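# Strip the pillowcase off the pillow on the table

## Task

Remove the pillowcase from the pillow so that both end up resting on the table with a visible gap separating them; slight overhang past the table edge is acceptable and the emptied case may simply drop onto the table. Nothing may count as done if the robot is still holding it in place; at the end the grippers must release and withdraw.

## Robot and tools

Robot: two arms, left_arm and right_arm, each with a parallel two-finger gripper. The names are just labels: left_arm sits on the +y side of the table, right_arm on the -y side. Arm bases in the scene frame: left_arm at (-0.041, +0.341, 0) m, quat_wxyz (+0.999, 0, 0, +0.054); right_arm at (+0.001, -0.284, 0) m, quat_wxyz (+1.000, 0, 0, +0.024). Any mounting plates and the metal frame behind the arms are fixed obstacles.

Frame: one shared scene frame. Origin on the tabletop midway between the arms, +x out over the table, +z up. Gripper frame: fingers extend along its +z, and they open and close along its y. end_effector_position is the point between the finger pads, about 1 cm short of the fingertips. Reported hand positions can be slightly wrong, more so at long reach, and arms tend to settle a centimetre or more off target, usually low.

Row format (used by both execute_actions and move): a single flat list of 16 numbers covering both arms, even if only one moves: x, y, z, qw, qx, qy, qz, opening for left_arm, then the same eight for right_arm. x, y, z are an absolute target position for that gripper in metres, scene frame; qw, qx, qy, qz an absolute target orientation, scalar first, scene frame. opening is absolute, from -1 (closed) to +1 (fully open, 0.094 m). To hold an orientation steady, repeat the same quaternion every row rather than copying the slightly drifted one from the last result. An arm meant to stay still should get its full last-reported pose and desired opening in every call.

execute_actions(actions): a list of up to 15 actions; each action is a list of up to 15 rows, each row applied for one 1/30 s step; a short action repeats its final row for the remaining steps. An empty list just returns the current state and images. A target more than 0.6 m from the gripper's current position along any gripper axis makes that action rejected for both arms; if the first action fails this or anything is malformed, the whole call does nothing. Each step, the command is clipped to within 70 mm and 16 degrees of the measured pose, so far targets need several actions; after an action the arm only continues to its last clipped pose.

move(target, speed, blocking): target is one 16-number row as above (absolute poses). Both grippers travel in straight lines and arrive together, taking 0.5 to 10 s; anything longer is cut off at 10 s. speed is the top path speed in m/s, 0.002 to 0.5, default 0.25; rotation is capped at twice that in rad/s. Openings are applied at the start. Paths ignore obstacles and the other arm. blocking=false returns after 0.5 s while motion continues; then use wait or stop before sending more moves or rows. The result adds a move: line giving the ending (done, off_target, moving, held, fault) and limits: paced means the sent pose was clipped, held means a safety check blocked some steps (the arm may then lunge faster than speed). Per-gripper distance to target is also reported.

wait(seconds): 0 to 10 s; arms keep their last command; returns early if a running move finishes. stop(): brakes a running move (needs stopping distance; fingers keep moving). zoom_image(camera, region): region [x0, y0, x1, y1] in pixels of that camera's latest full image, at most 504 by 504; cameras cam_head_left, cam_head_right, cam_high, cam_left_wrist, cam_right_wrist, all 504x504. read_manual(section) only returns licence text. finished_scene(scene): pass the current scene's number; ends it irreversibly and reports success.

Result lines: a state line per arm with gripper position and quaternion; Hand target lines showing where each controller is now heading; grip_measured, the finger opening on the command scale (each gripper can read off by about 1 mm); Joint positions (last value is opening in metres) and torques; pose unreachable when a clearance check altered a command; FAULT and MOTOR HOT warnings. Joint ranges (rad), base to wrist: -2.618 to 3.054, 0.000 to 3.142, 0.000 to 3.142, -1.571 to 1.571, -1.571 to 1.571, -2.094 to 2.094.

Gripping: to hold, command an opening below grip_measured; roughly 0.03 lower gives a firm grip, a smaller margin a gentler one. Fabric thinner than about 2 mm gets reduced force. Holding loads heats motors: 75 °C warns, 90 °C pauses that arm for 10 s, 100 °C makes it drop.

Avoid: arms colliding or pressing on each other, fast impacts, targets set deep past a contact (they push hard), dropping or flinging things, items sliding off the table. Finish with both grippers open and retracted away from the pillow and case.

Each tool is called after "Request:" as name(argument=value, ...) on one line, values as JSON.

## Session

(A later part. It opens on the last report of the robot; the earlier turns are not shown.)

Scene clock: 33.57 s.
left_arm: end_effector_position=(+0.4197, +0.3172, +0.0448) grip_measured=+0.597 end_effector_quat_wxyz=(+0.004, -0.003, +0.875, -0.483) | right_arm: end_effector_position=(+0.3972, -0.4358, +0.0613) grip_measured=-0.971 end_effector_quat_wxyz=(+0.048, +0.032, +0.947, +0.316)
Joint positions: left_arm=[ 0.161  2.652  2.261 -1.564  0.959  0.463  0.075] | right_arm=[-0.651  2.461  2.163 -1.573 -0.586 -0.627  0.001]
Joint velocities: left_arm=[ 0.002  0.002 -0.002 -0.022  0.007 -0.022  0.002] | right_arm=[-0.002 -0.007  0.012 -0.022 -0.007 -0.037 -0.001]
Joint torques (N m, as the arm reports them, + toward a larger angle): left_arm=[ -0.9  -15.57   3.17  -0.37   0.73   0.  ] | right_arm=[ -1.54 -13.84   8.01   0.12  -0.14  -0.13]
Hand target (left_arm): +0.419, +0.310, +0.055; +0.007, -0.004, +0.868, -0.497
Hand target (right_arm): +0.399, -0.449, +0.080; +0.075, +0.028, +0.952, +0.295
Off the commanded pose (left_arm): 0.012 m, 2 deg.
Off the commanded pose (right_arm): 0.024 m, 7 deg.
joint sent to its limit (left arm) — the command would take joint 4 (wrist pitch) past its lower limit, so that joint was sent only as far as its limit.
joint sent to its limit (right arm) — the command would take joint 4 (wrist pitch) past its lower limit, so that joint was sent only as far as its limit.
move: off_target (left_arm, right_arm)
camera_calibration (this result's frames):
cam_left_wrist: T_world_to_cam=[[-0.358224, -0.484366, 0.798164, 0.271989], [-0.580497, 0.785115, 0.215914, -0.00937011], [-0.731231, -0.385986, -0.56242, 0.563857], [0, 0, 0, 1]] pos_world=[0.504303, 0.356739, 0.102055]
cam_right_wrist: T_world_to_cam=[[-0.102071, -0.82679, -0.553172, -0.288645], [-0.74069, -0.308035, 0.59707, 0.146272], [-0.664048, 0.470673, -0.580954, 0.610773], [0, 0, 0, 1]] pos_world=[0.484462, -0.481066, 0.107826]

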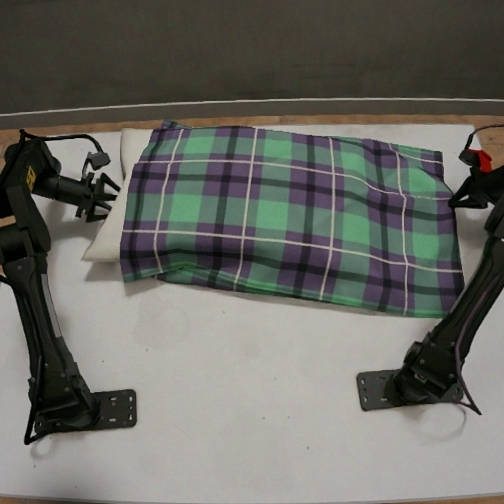

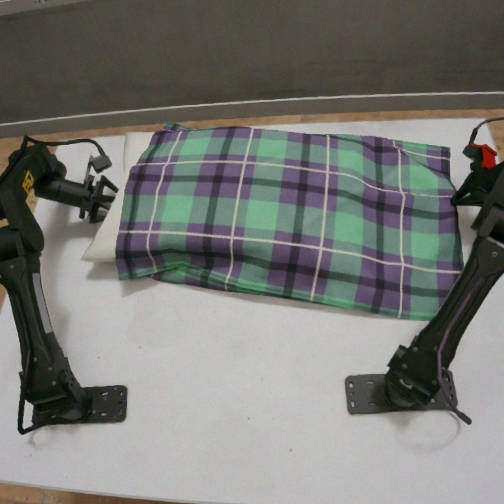

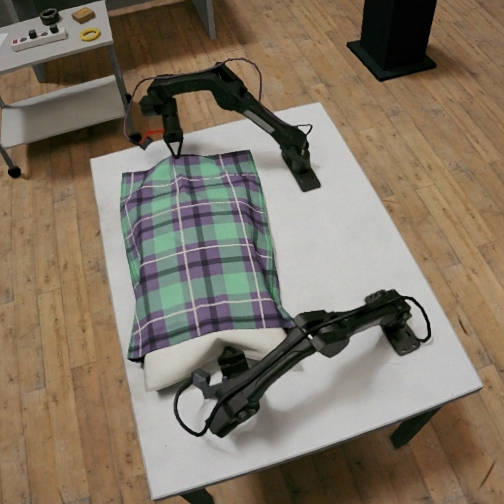

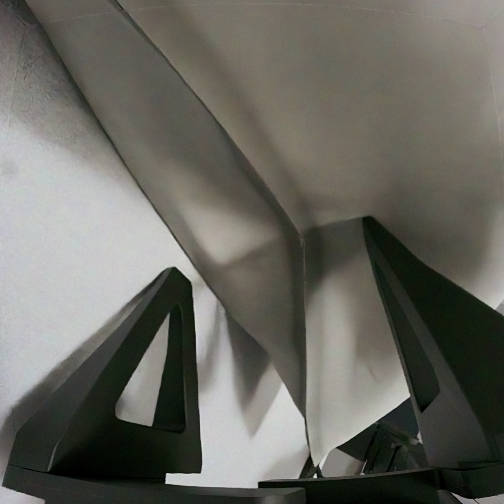

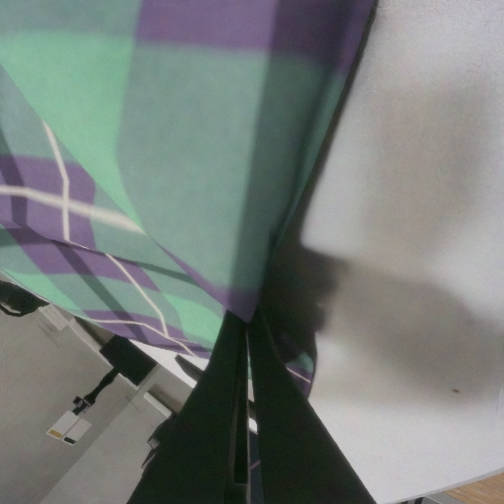

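Request:
move(target=[0.42,0.27,0.055,0,0,0.866,-0.5,0.6,0.40,-0.45,0.08,0,0,0.94,0.34,-1], speed=0.04)

Request:
move(target=[0.42,0.27,0.055,0,0,0.866,-0.5,-1,0.40,-0.45,0.08,0,0,0.94,0.34,-1], speed=0.04)

Request:
move(target=[0.42,0.35,0.06,0,0,0.866,-0.5,-1,0.40,-0.45,0.08,0,0,0.94,0.34,-1], speed=0.03)

Scene clock: 36.70 s.
left_arm: end_effector_position=(+0.4180, +0.2804, +0.0440) grip_measured=+0.597 end_effector_quat_wxyz=(-0.012, -0.009, +0.872, -0.490) | right_arm: end_effector_position=(+0.3947, -0.4403, +0.0603) grip_measured=-0.971 end_effector_quat_wxyz=(+0.046, +0.036, +0.948, +0.312)
Joint positions: left_arm=[ 0.087  2.598  2.151 -1.452  0.989  0.353  0.075] | right_arm=[-0.66   2.461  2.163 -1.573 -0.576 -0.627  0.001]
Joint velocities: left_arm=[ 0.002 -0.012 -0.017  0.066 -0.11   0.007 -0.   ] | right_arm=[-0.002  0.002 -0.017 -0.037  0.022  0.007  0.   ]
Joint torques (N m, as the arm reports them, + toward a larger angle): left_arm=[ -1.59 -15.9    3.07  -0.09   0.72   0.02] | right_arm=[ -0.78 -13.84   7.99   0.13  -0.24  -0.16]
Hand target (left_arm): +0.419, +0.270, +0.055; -0.001, +0.001, +0.866, -0.501
Hand target (right_arm): +0.399, -0.449, +0.080; +0.075, +0.027, +0.952, +0.295
Off the commanded pose (left_arm): 0.015 m, 2 deg.
Off the commanded pose (right_arm): 0.023 m, 8 deg.
joint sent to its limit (right arm) — the command would take joint 4 (wrist pitch) past its lower limit, so that joint was sent only as far as its limit.
move: off_target (left_arm, right_arm)
camera_calibration (this result's frames):
cam_left_wrist: T_world_to_cam=[[-0.333895, -0.470764, 0.816637, 0.239375], [-0.568585, 0.791583, 0.223846, 0.011511], [-0.751814, -0.389587, -0.531975, 0.556269], [0, 0, 0, 1]] pos_world=[0.504682, 0.320292, 0.0978623]
cam_right_wrist: T_world_to_cam=[[-0.109906, -0.83062, -0.545886, -0.292226], [-0.739052, -0.298951, 0.603681, 0.146565], [-0.664622, 0.469786, -0.581015, 0.610551], [0, 0, 0, 1]] pos_world=[0.481988, -0.485741, 0.106738]

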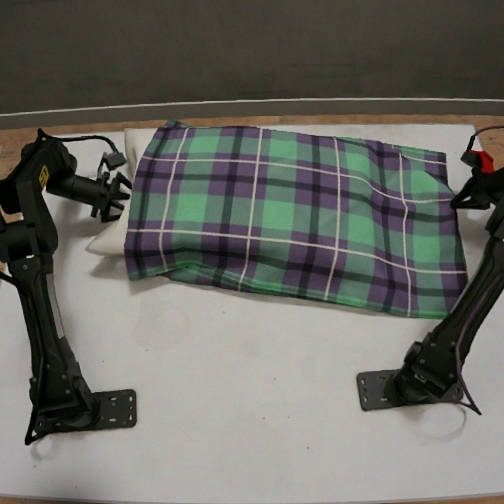

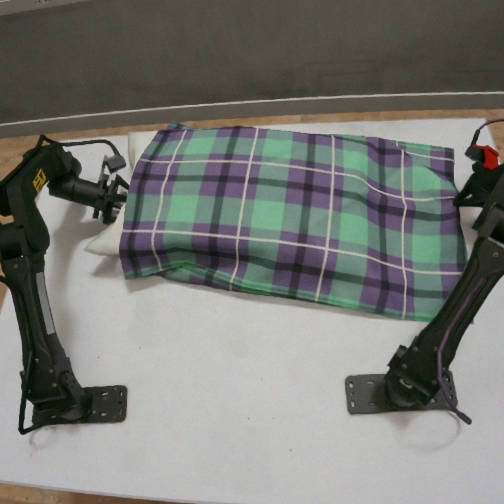

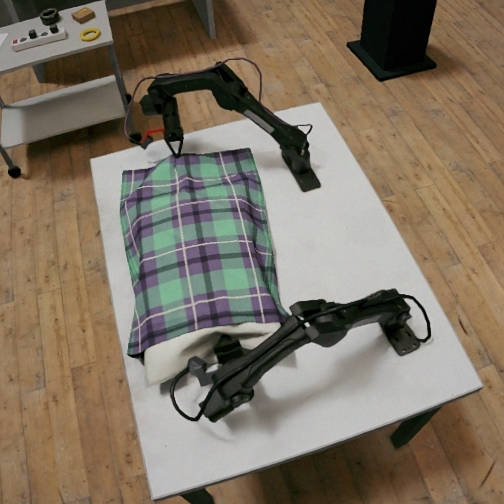

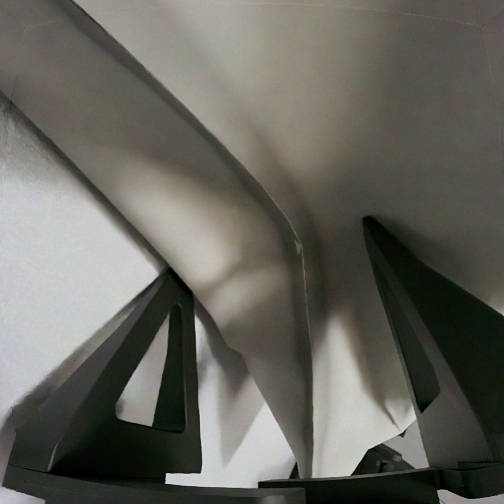

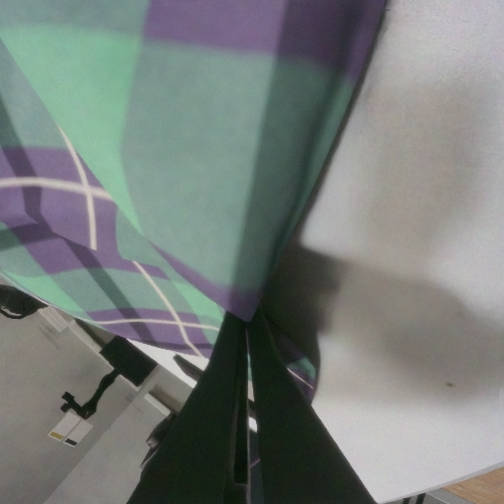

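Scene clock: 38.60 s.
left_arm: end_effector_position=(+0.4173, +0.2803, +0.0411) grip_measured=-0.967 end_effector_quat_wxyz=(-0.014, -0.005, +0.876, -0.481) | right_arm: end_effector_position=(+0.3946, -0.4404, +0.0602) grip_measured=-0.971 end_effector_quat_wxyz=(+0.046, +0.036, +0.948, +0.312)
Joint positions: left_arm=[ 0.083  2.598  2.151 -1.447  0.97   0.351  0.002] | right_arm=[-0.66   2.461  2.163 -1.573 -0.575 -0.627  0.001]
Joint velocities: left_arm=[-0.002  0.002 -0.002  0.007 -0.051  0.007 -0.   ] | right_arm=[-0.022  0.012  0.017 -0.051 -0.081 -0.037 -0.001]
Joint torques (N m, as the arm reports them, + toward a larger angle): left_arm=[ -1.16 -15.81   3.26  -0.13   0.9    0.02] | right_arm=[ -0.87 -13.84   8.     0.13  -0.22  -0.15]
Hand target (left_arm): +0.420, +0.270, +0.055; -0.001, +0.001, +0.866, -0.500
Hand target (right_arm): +0.399, -0.449, +0.080; +0.075, +0.027, +0.952, +0.295
Off the commanded pose (left_arm): 0.018 m, 3 deg.
Off the commanded pose (right_arm): 0.023 m, 7 deg.
joint sent to its limit (right arm) — the command would take joint 4 (wrist pitch) past its lower limit, so that joint was sent only as far as its limit.
move: off_target (left_arm, right_arm)
camera_calibration (this result's frames):
cam_left_wrist: T_world_to_cam=[[-0.337743, -0.483043, 0.807836, 0.246951], [-0.56142, 0.792264, 0.239011, 0.0080495], [-0.755472, -0.372811, -0.538771, 0.55127], [0, 0, 0, 1]] pos_world=[0.504394, 0.31843, 0.0955882]
cam_right_wrist: T_world_to_cam=[[-0.109947, -0.83097, -0.545345, -0.292511], [-0.738731, -0.298758, 0.604168, 0.146451], [-0.664972, 0.46929, -0.581016, 0.610412], [0, 0, 0, 1]] pos_world=[0.481934, -0.485774, 0.106658]

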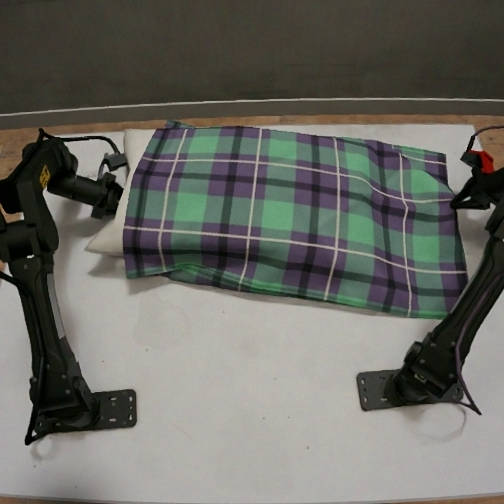

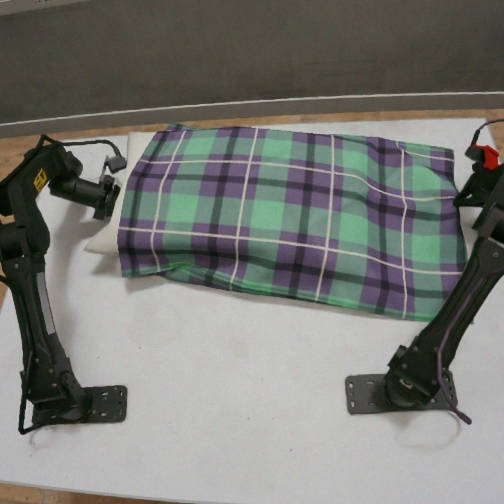

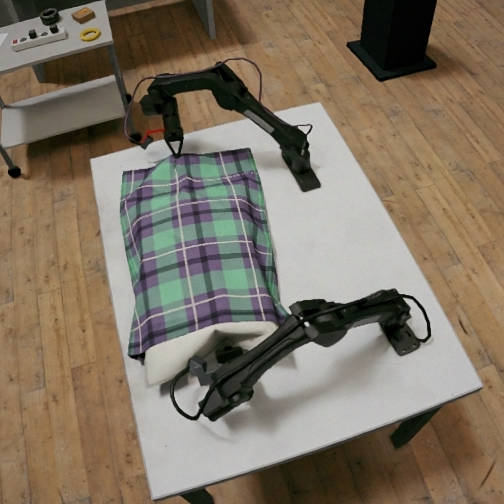

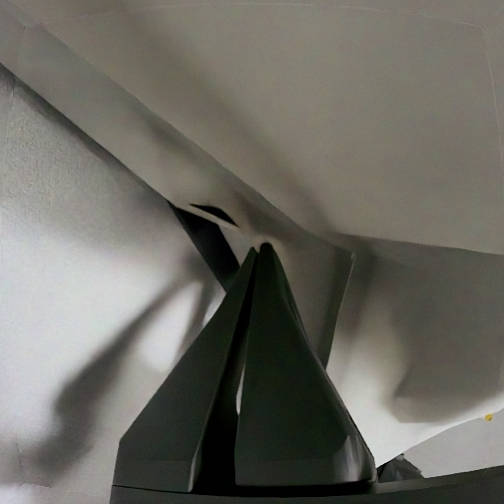

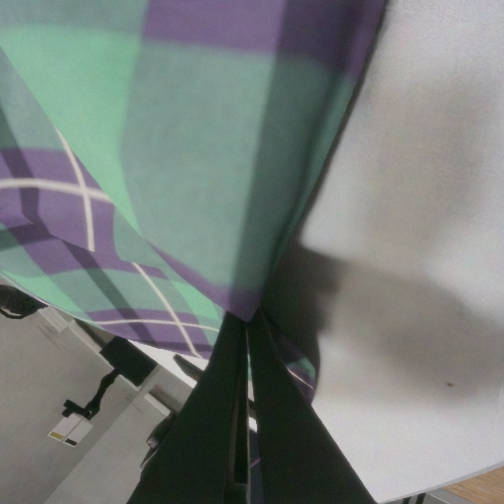

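Scene clock: 41.30 s.
left_arm: end_effector_position=(+0.4119, +0.3395, +0.0402) grip_measured=-0.968 end_effector_quat_wxyz=(+0.004, -0.026, +0.875, -0.484) | right_arm: end_effector_position=(+0.3946, -0.4405, +0.0602) grip_measured=-0.971 end_effector_quat_wxyz=(+0.046, +0.036, +0.948, +0.311)
Joint positions: left_arm=[ 0.213  2.643  2.221 -1.567  0.949  0.48   0.002] | right_arm=[-0.66   2.461  2.163 -1.573 -0.575 -0.627  0.001]
Joint velocities: left_arm=[-0.007  0.012 -0.007  0.066  0.051  0.051 -0.001] | right_arm=[-0.002 -0.012 -0.007 -0.037  0.007 -0.051  0.   ]
Joint torques (N m, as the arm reports them, + toward a larger angle): left_arm=[  1.96 -16.24   6.23  -0.39   0.61   0.1 ] | right_arm=[ -0.86 -13.88   7.99   0.12  -0.25  -0.14]
Hand target (left_arm): +0.419, +0.350, +0.060; +0.037, -0.021, +0.874, -0.484
Hand target (right_arm): +0.399, -0.449, +0.080; +0.075, +0.027, +0.952, +0.295
Off the commanded pose (left_arm): 0.024 m, 4 deg.
Off the commanded pose (right_arm): 0.023 m, 7 deg.
joint sent to its limit (left arm) — the command would take joint 4 (wrist pitch) past its lower limit, so that joint was sent only as far as its limit.
joint sent to its limit (right arm) — the command would take joint 4 (wrist pitch) past its lower limit, so that joint was sent only as far as its limit.
move: off_target (left_arm, right_arm)
camera_calibration (this result's frames):
cam_left_wrist: T_world_to_cam=[[-0.321777, -0.497057, 0.80585, 0.272655], [-0.606286, 0.761904, 0.227859, -0.0124378], [-0.727239, -0.415256, -0.546522, 0.571896], [0, 0, 0, 1]] pos_world=[0.496098, 0.382484, 0.095669]
cam_right_wrist: T_world_to_cam=[[-0.109967, -0.831145, -0.545074, -0.292654], [-0.738571, -0.298661, 0.604412, 0.146394], [-0.665147, 0.469041, -0.581016, 0.610342], [0, 0, 0, 1]] pos_world=[0.481907, -0.485791, 0.106618]

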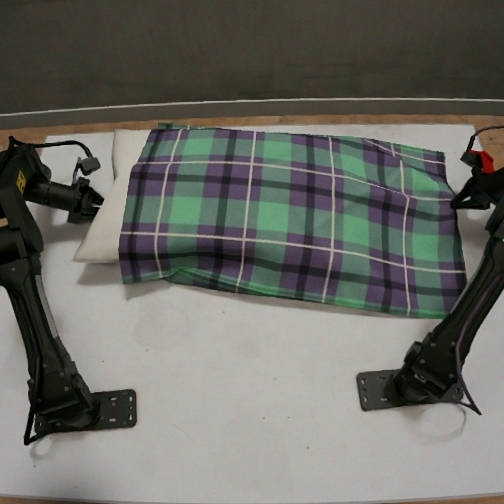

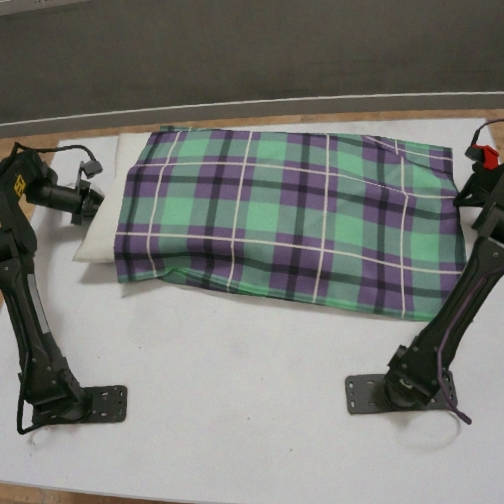

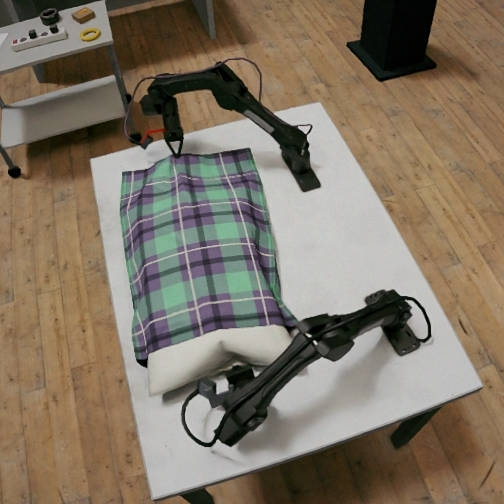

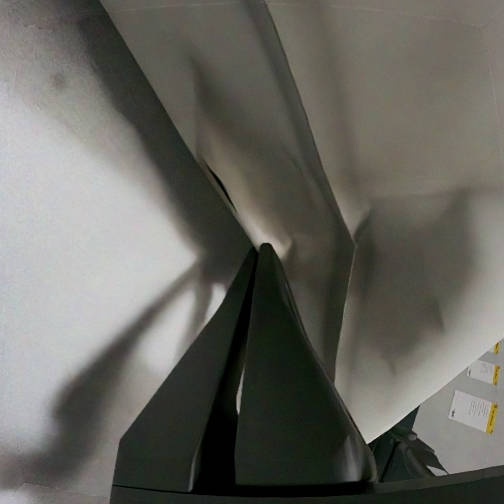

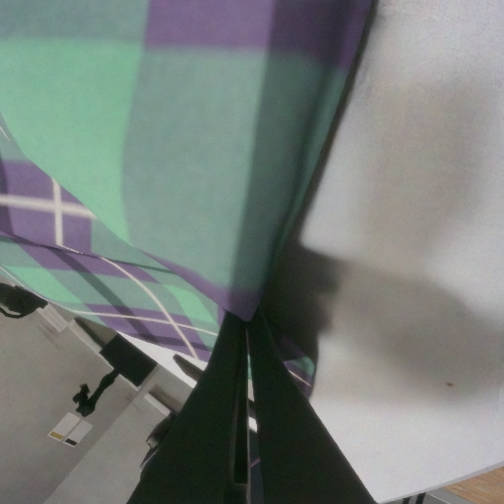

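Holding.

Request:
move(target=[0.42,0.55,0.08,0.05,0,0.94,-0.34,-1,0.37,-0.62,0.2,0.08,0,0.97,0.2,-1], speed=0.04)

Request:
move(target=[0.42,0.57,0.08,0.05,0,0.94,-0.34,-1,0.30,-0.76,0.36,0.1,0,0.995,0,-1], speed=0.05)

Scene clock: 48.27 s.
left_arm: end_effector_position=(+0.4172, +0.5407, +0.0669) grip_measured=-0.968 end_effector_quat_wxyz=(+0.145, -0.049, +0.947, -0.282) | right_arm: end_effector_position=(+0.3717, -0.6126, +0.1902) grip_measured=-0.971 end_effector_quat_wxyz=(+0.238, +0.048, +0.967, +0.072)
Joint positions: left_arm=[ 0.517  2.673  2.598 -1.57   0.641  0.546  0.002] | right_arm=[-0.933  2.383  2.614 -1.571 -0.45  -0.733  0.001]
Joint velocities: left_arm=[-0.012  0.002 -0.002 -0.066 -0.007 -0.037 -0.001] | right_arm=[-0.017  0.012  0.002 -0.022  0.066  0.007 -0.001]
Joint torques (N m, as the arm reports them, + toward a larger angle): left_arm=[  1.3  -14.96   7.75   0.11   0.49   0.1 ] | right_arm=[ -0.78 -11.62   8.53   1.14  -0.2   -0.09]
Hand target (left_arm): +0.421, +0.550, +0.080; +0.169, -0.046, +0.946, -0.274
Hand target (right_arm): +0.370, -0.618, +0.200; +0.248, +0.046, +0.966, +0.058
Off the commanded pose (left_arm): 0.016 m, 14 deg.
Off the commanded pose (right_arm): 0.012 m, 24 deg; orientation clipped at the last step of the last action.
joint sent to its limit (left arm) — the command would take joint 4 (wrist pitch) past its lower limit, so that joint was sent only as far as its limit.
joint sent to its limit (right arm) — the command would take joint 4 (wrist pitch) past its lower limit, so that joint was sent only as far as its limit.
move: off_target (left_arm, right_arm); limits=paced
camera_calibration (this result's frames):
cam_left_wrist: T_world_to_cam=[[-0.337572, -0.833133, 0.438104, 0.565789], [-0.78538, 0.505843, 0.356793, 0.0359164], [-0.518868, -0.223634, -0.825084, 0.501945], [0, 0, 0, 1]] pos_world=[0.479646, 0.565461, 0.153458]
cam_right_wrist: T_world_to_cam=[[-0.145268, -0.980162, -0.13483, -0.523539], [-0.928032, 0.0877425, 0.362019, 0.352779], [-0.343007, 0.177716, -0.922368, 0.518135], [0, 0, 0, 1]] pos_world=[0.429061, -0.636188, 0.27961]

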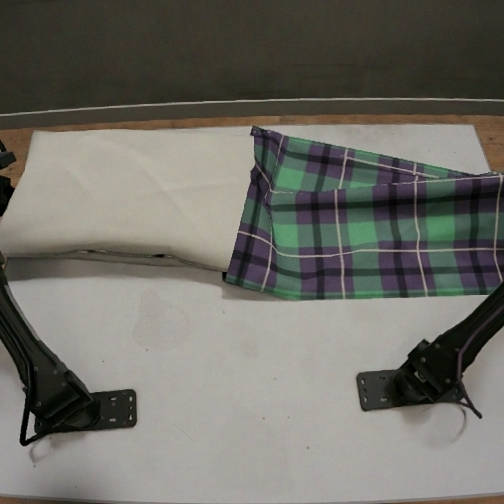

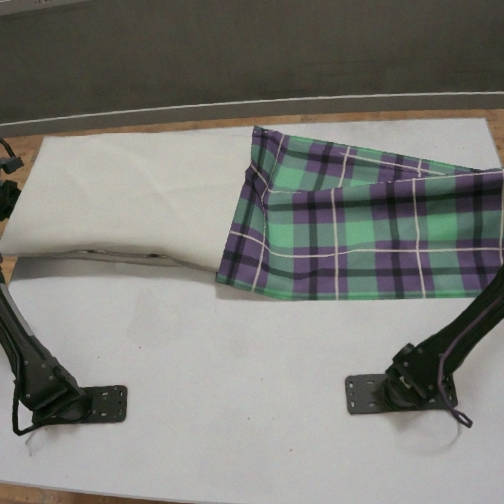

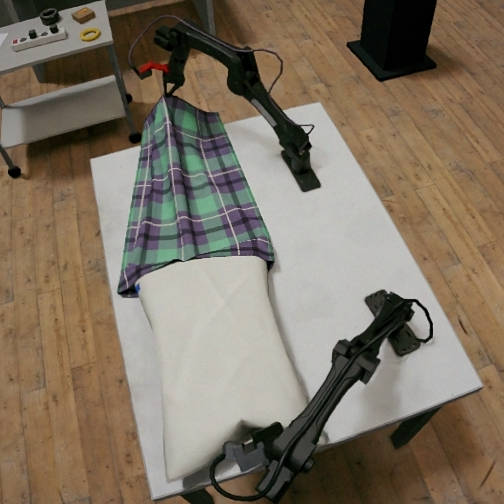

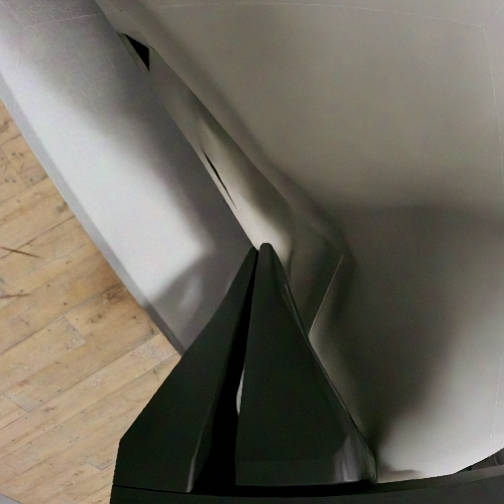

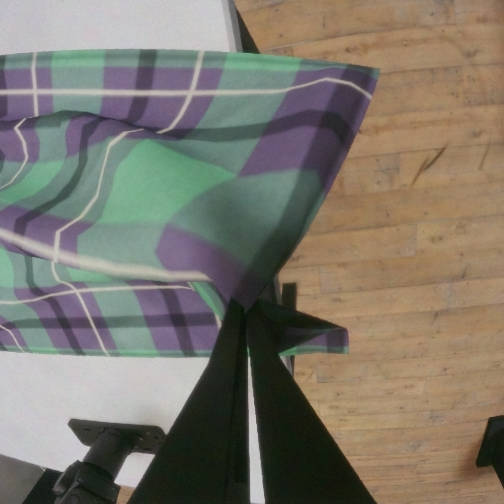

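Scene clock: 53.57 s.
left_arm: end_effector_position=(+0.4164, +0.5594, +0.0659) grip_measured=-0.968 end_effector_quat_wxyz=(+0.158, -0.053, +0.949, -0.268) | right_arm: end_effector_position=(+0.3038, -0.7588, +0.3248) grip_measured=-0.971 end_effector_quat_wxyz=(+0.327, +0.054, +0.906, -0.264)
Joint positions: left_arm=[ 0.546  2.699  2.651 -1.57   0.631  0.557  0.002] | right_arm=[-1.136  2.317  2.842 -1.258 -0.264 -0.851  0.001]
Joint velocities: left_arm=[ 0.012 -0.017 -0.017  0.007  0.022 -0.022  0.   ] | right_arm=[-0.017  0.002  0.012  0.007  0.007 -0.007 -0.001]
Joint torques (N m, as the arm reports them, + toward a larger angle): left_arm=[  1.51 -15.04   7.8    0.15   0.5    0.07] | right_arm=[ -0.29 -13.06   8.07   2.44  -0.06  -0.02]
Hand target (left_arm): +0.419, +0.569, +0.080; +0.183, -0.051, +0.947, -0.260
Hand target (right_arm): +0.299, -0.757, +0.359; +0.345, +0.048, +0.887, -0.302
Off the commanded pose (left_arm): 0.018 m, 16 deg; orientation clipped at the last step of the last action.
Off the commanded pose (right_arm): 0.035 m, 42 deg; orientation clipped at the last step of the last action.
elbow stopped short (right arm): the move would have taken joint 3 (elbow) straighter than the controller allows; a more bent joint 3 avoids this.
joint sent to its limit (left arm) — the command would take joint 4 (wrist pitch) past its lower limit, so that joint was sent only as far as its limit.
move: off_target (left_arm, right_arm); limits=paced
camera_calibration (this result's frames):
cam_left_wrist: T_world_to_cam=[[-0.330352, -0.851356, 0.407506, 0.59069], [-0.802139, 0.480775, 0.35416, 0.0474053], [-0.497435, -0.209879, -0.84173, 0.489348], [0, 0, 0, 1]] pos_world=[0.47658, 0.5828, 0.1544]
cam_right_wrist: T_world_to_cam=[[-0.3557, -0.823252, 0.442418, -0.663088], [-0.912596, 0.40806, 0.0256004, 0.601505], [-0.201609, -0.394643, -0.896444, 0.159317], [0, 0, 0, 1]] pos_world=[0.345191, -0.728466, 0.420781]

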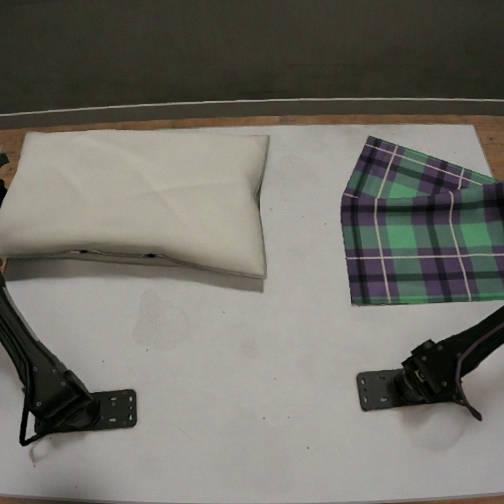

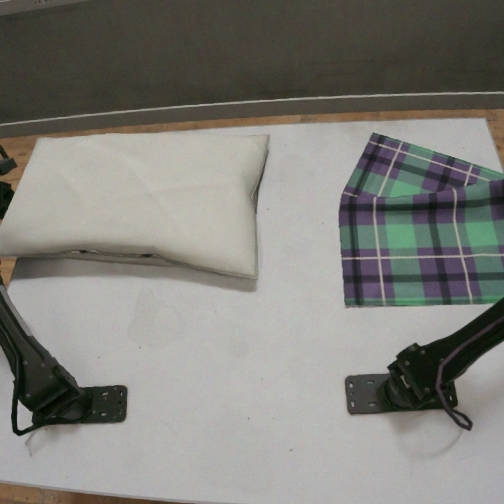

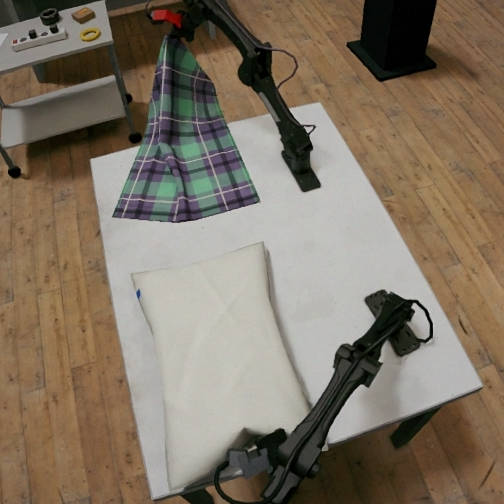

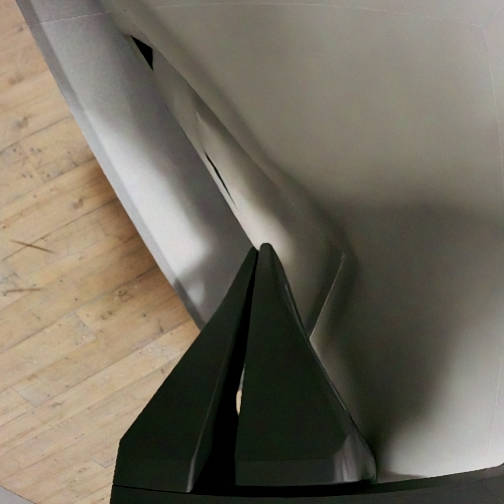

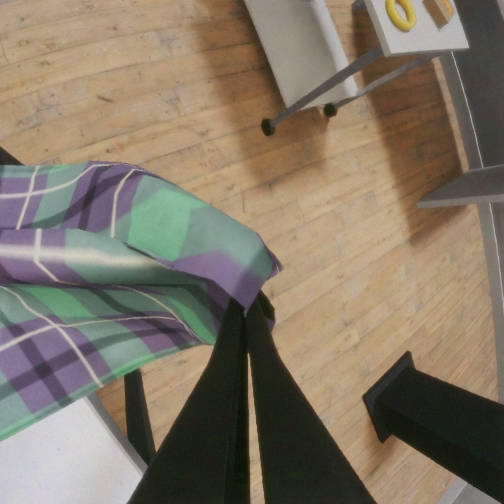

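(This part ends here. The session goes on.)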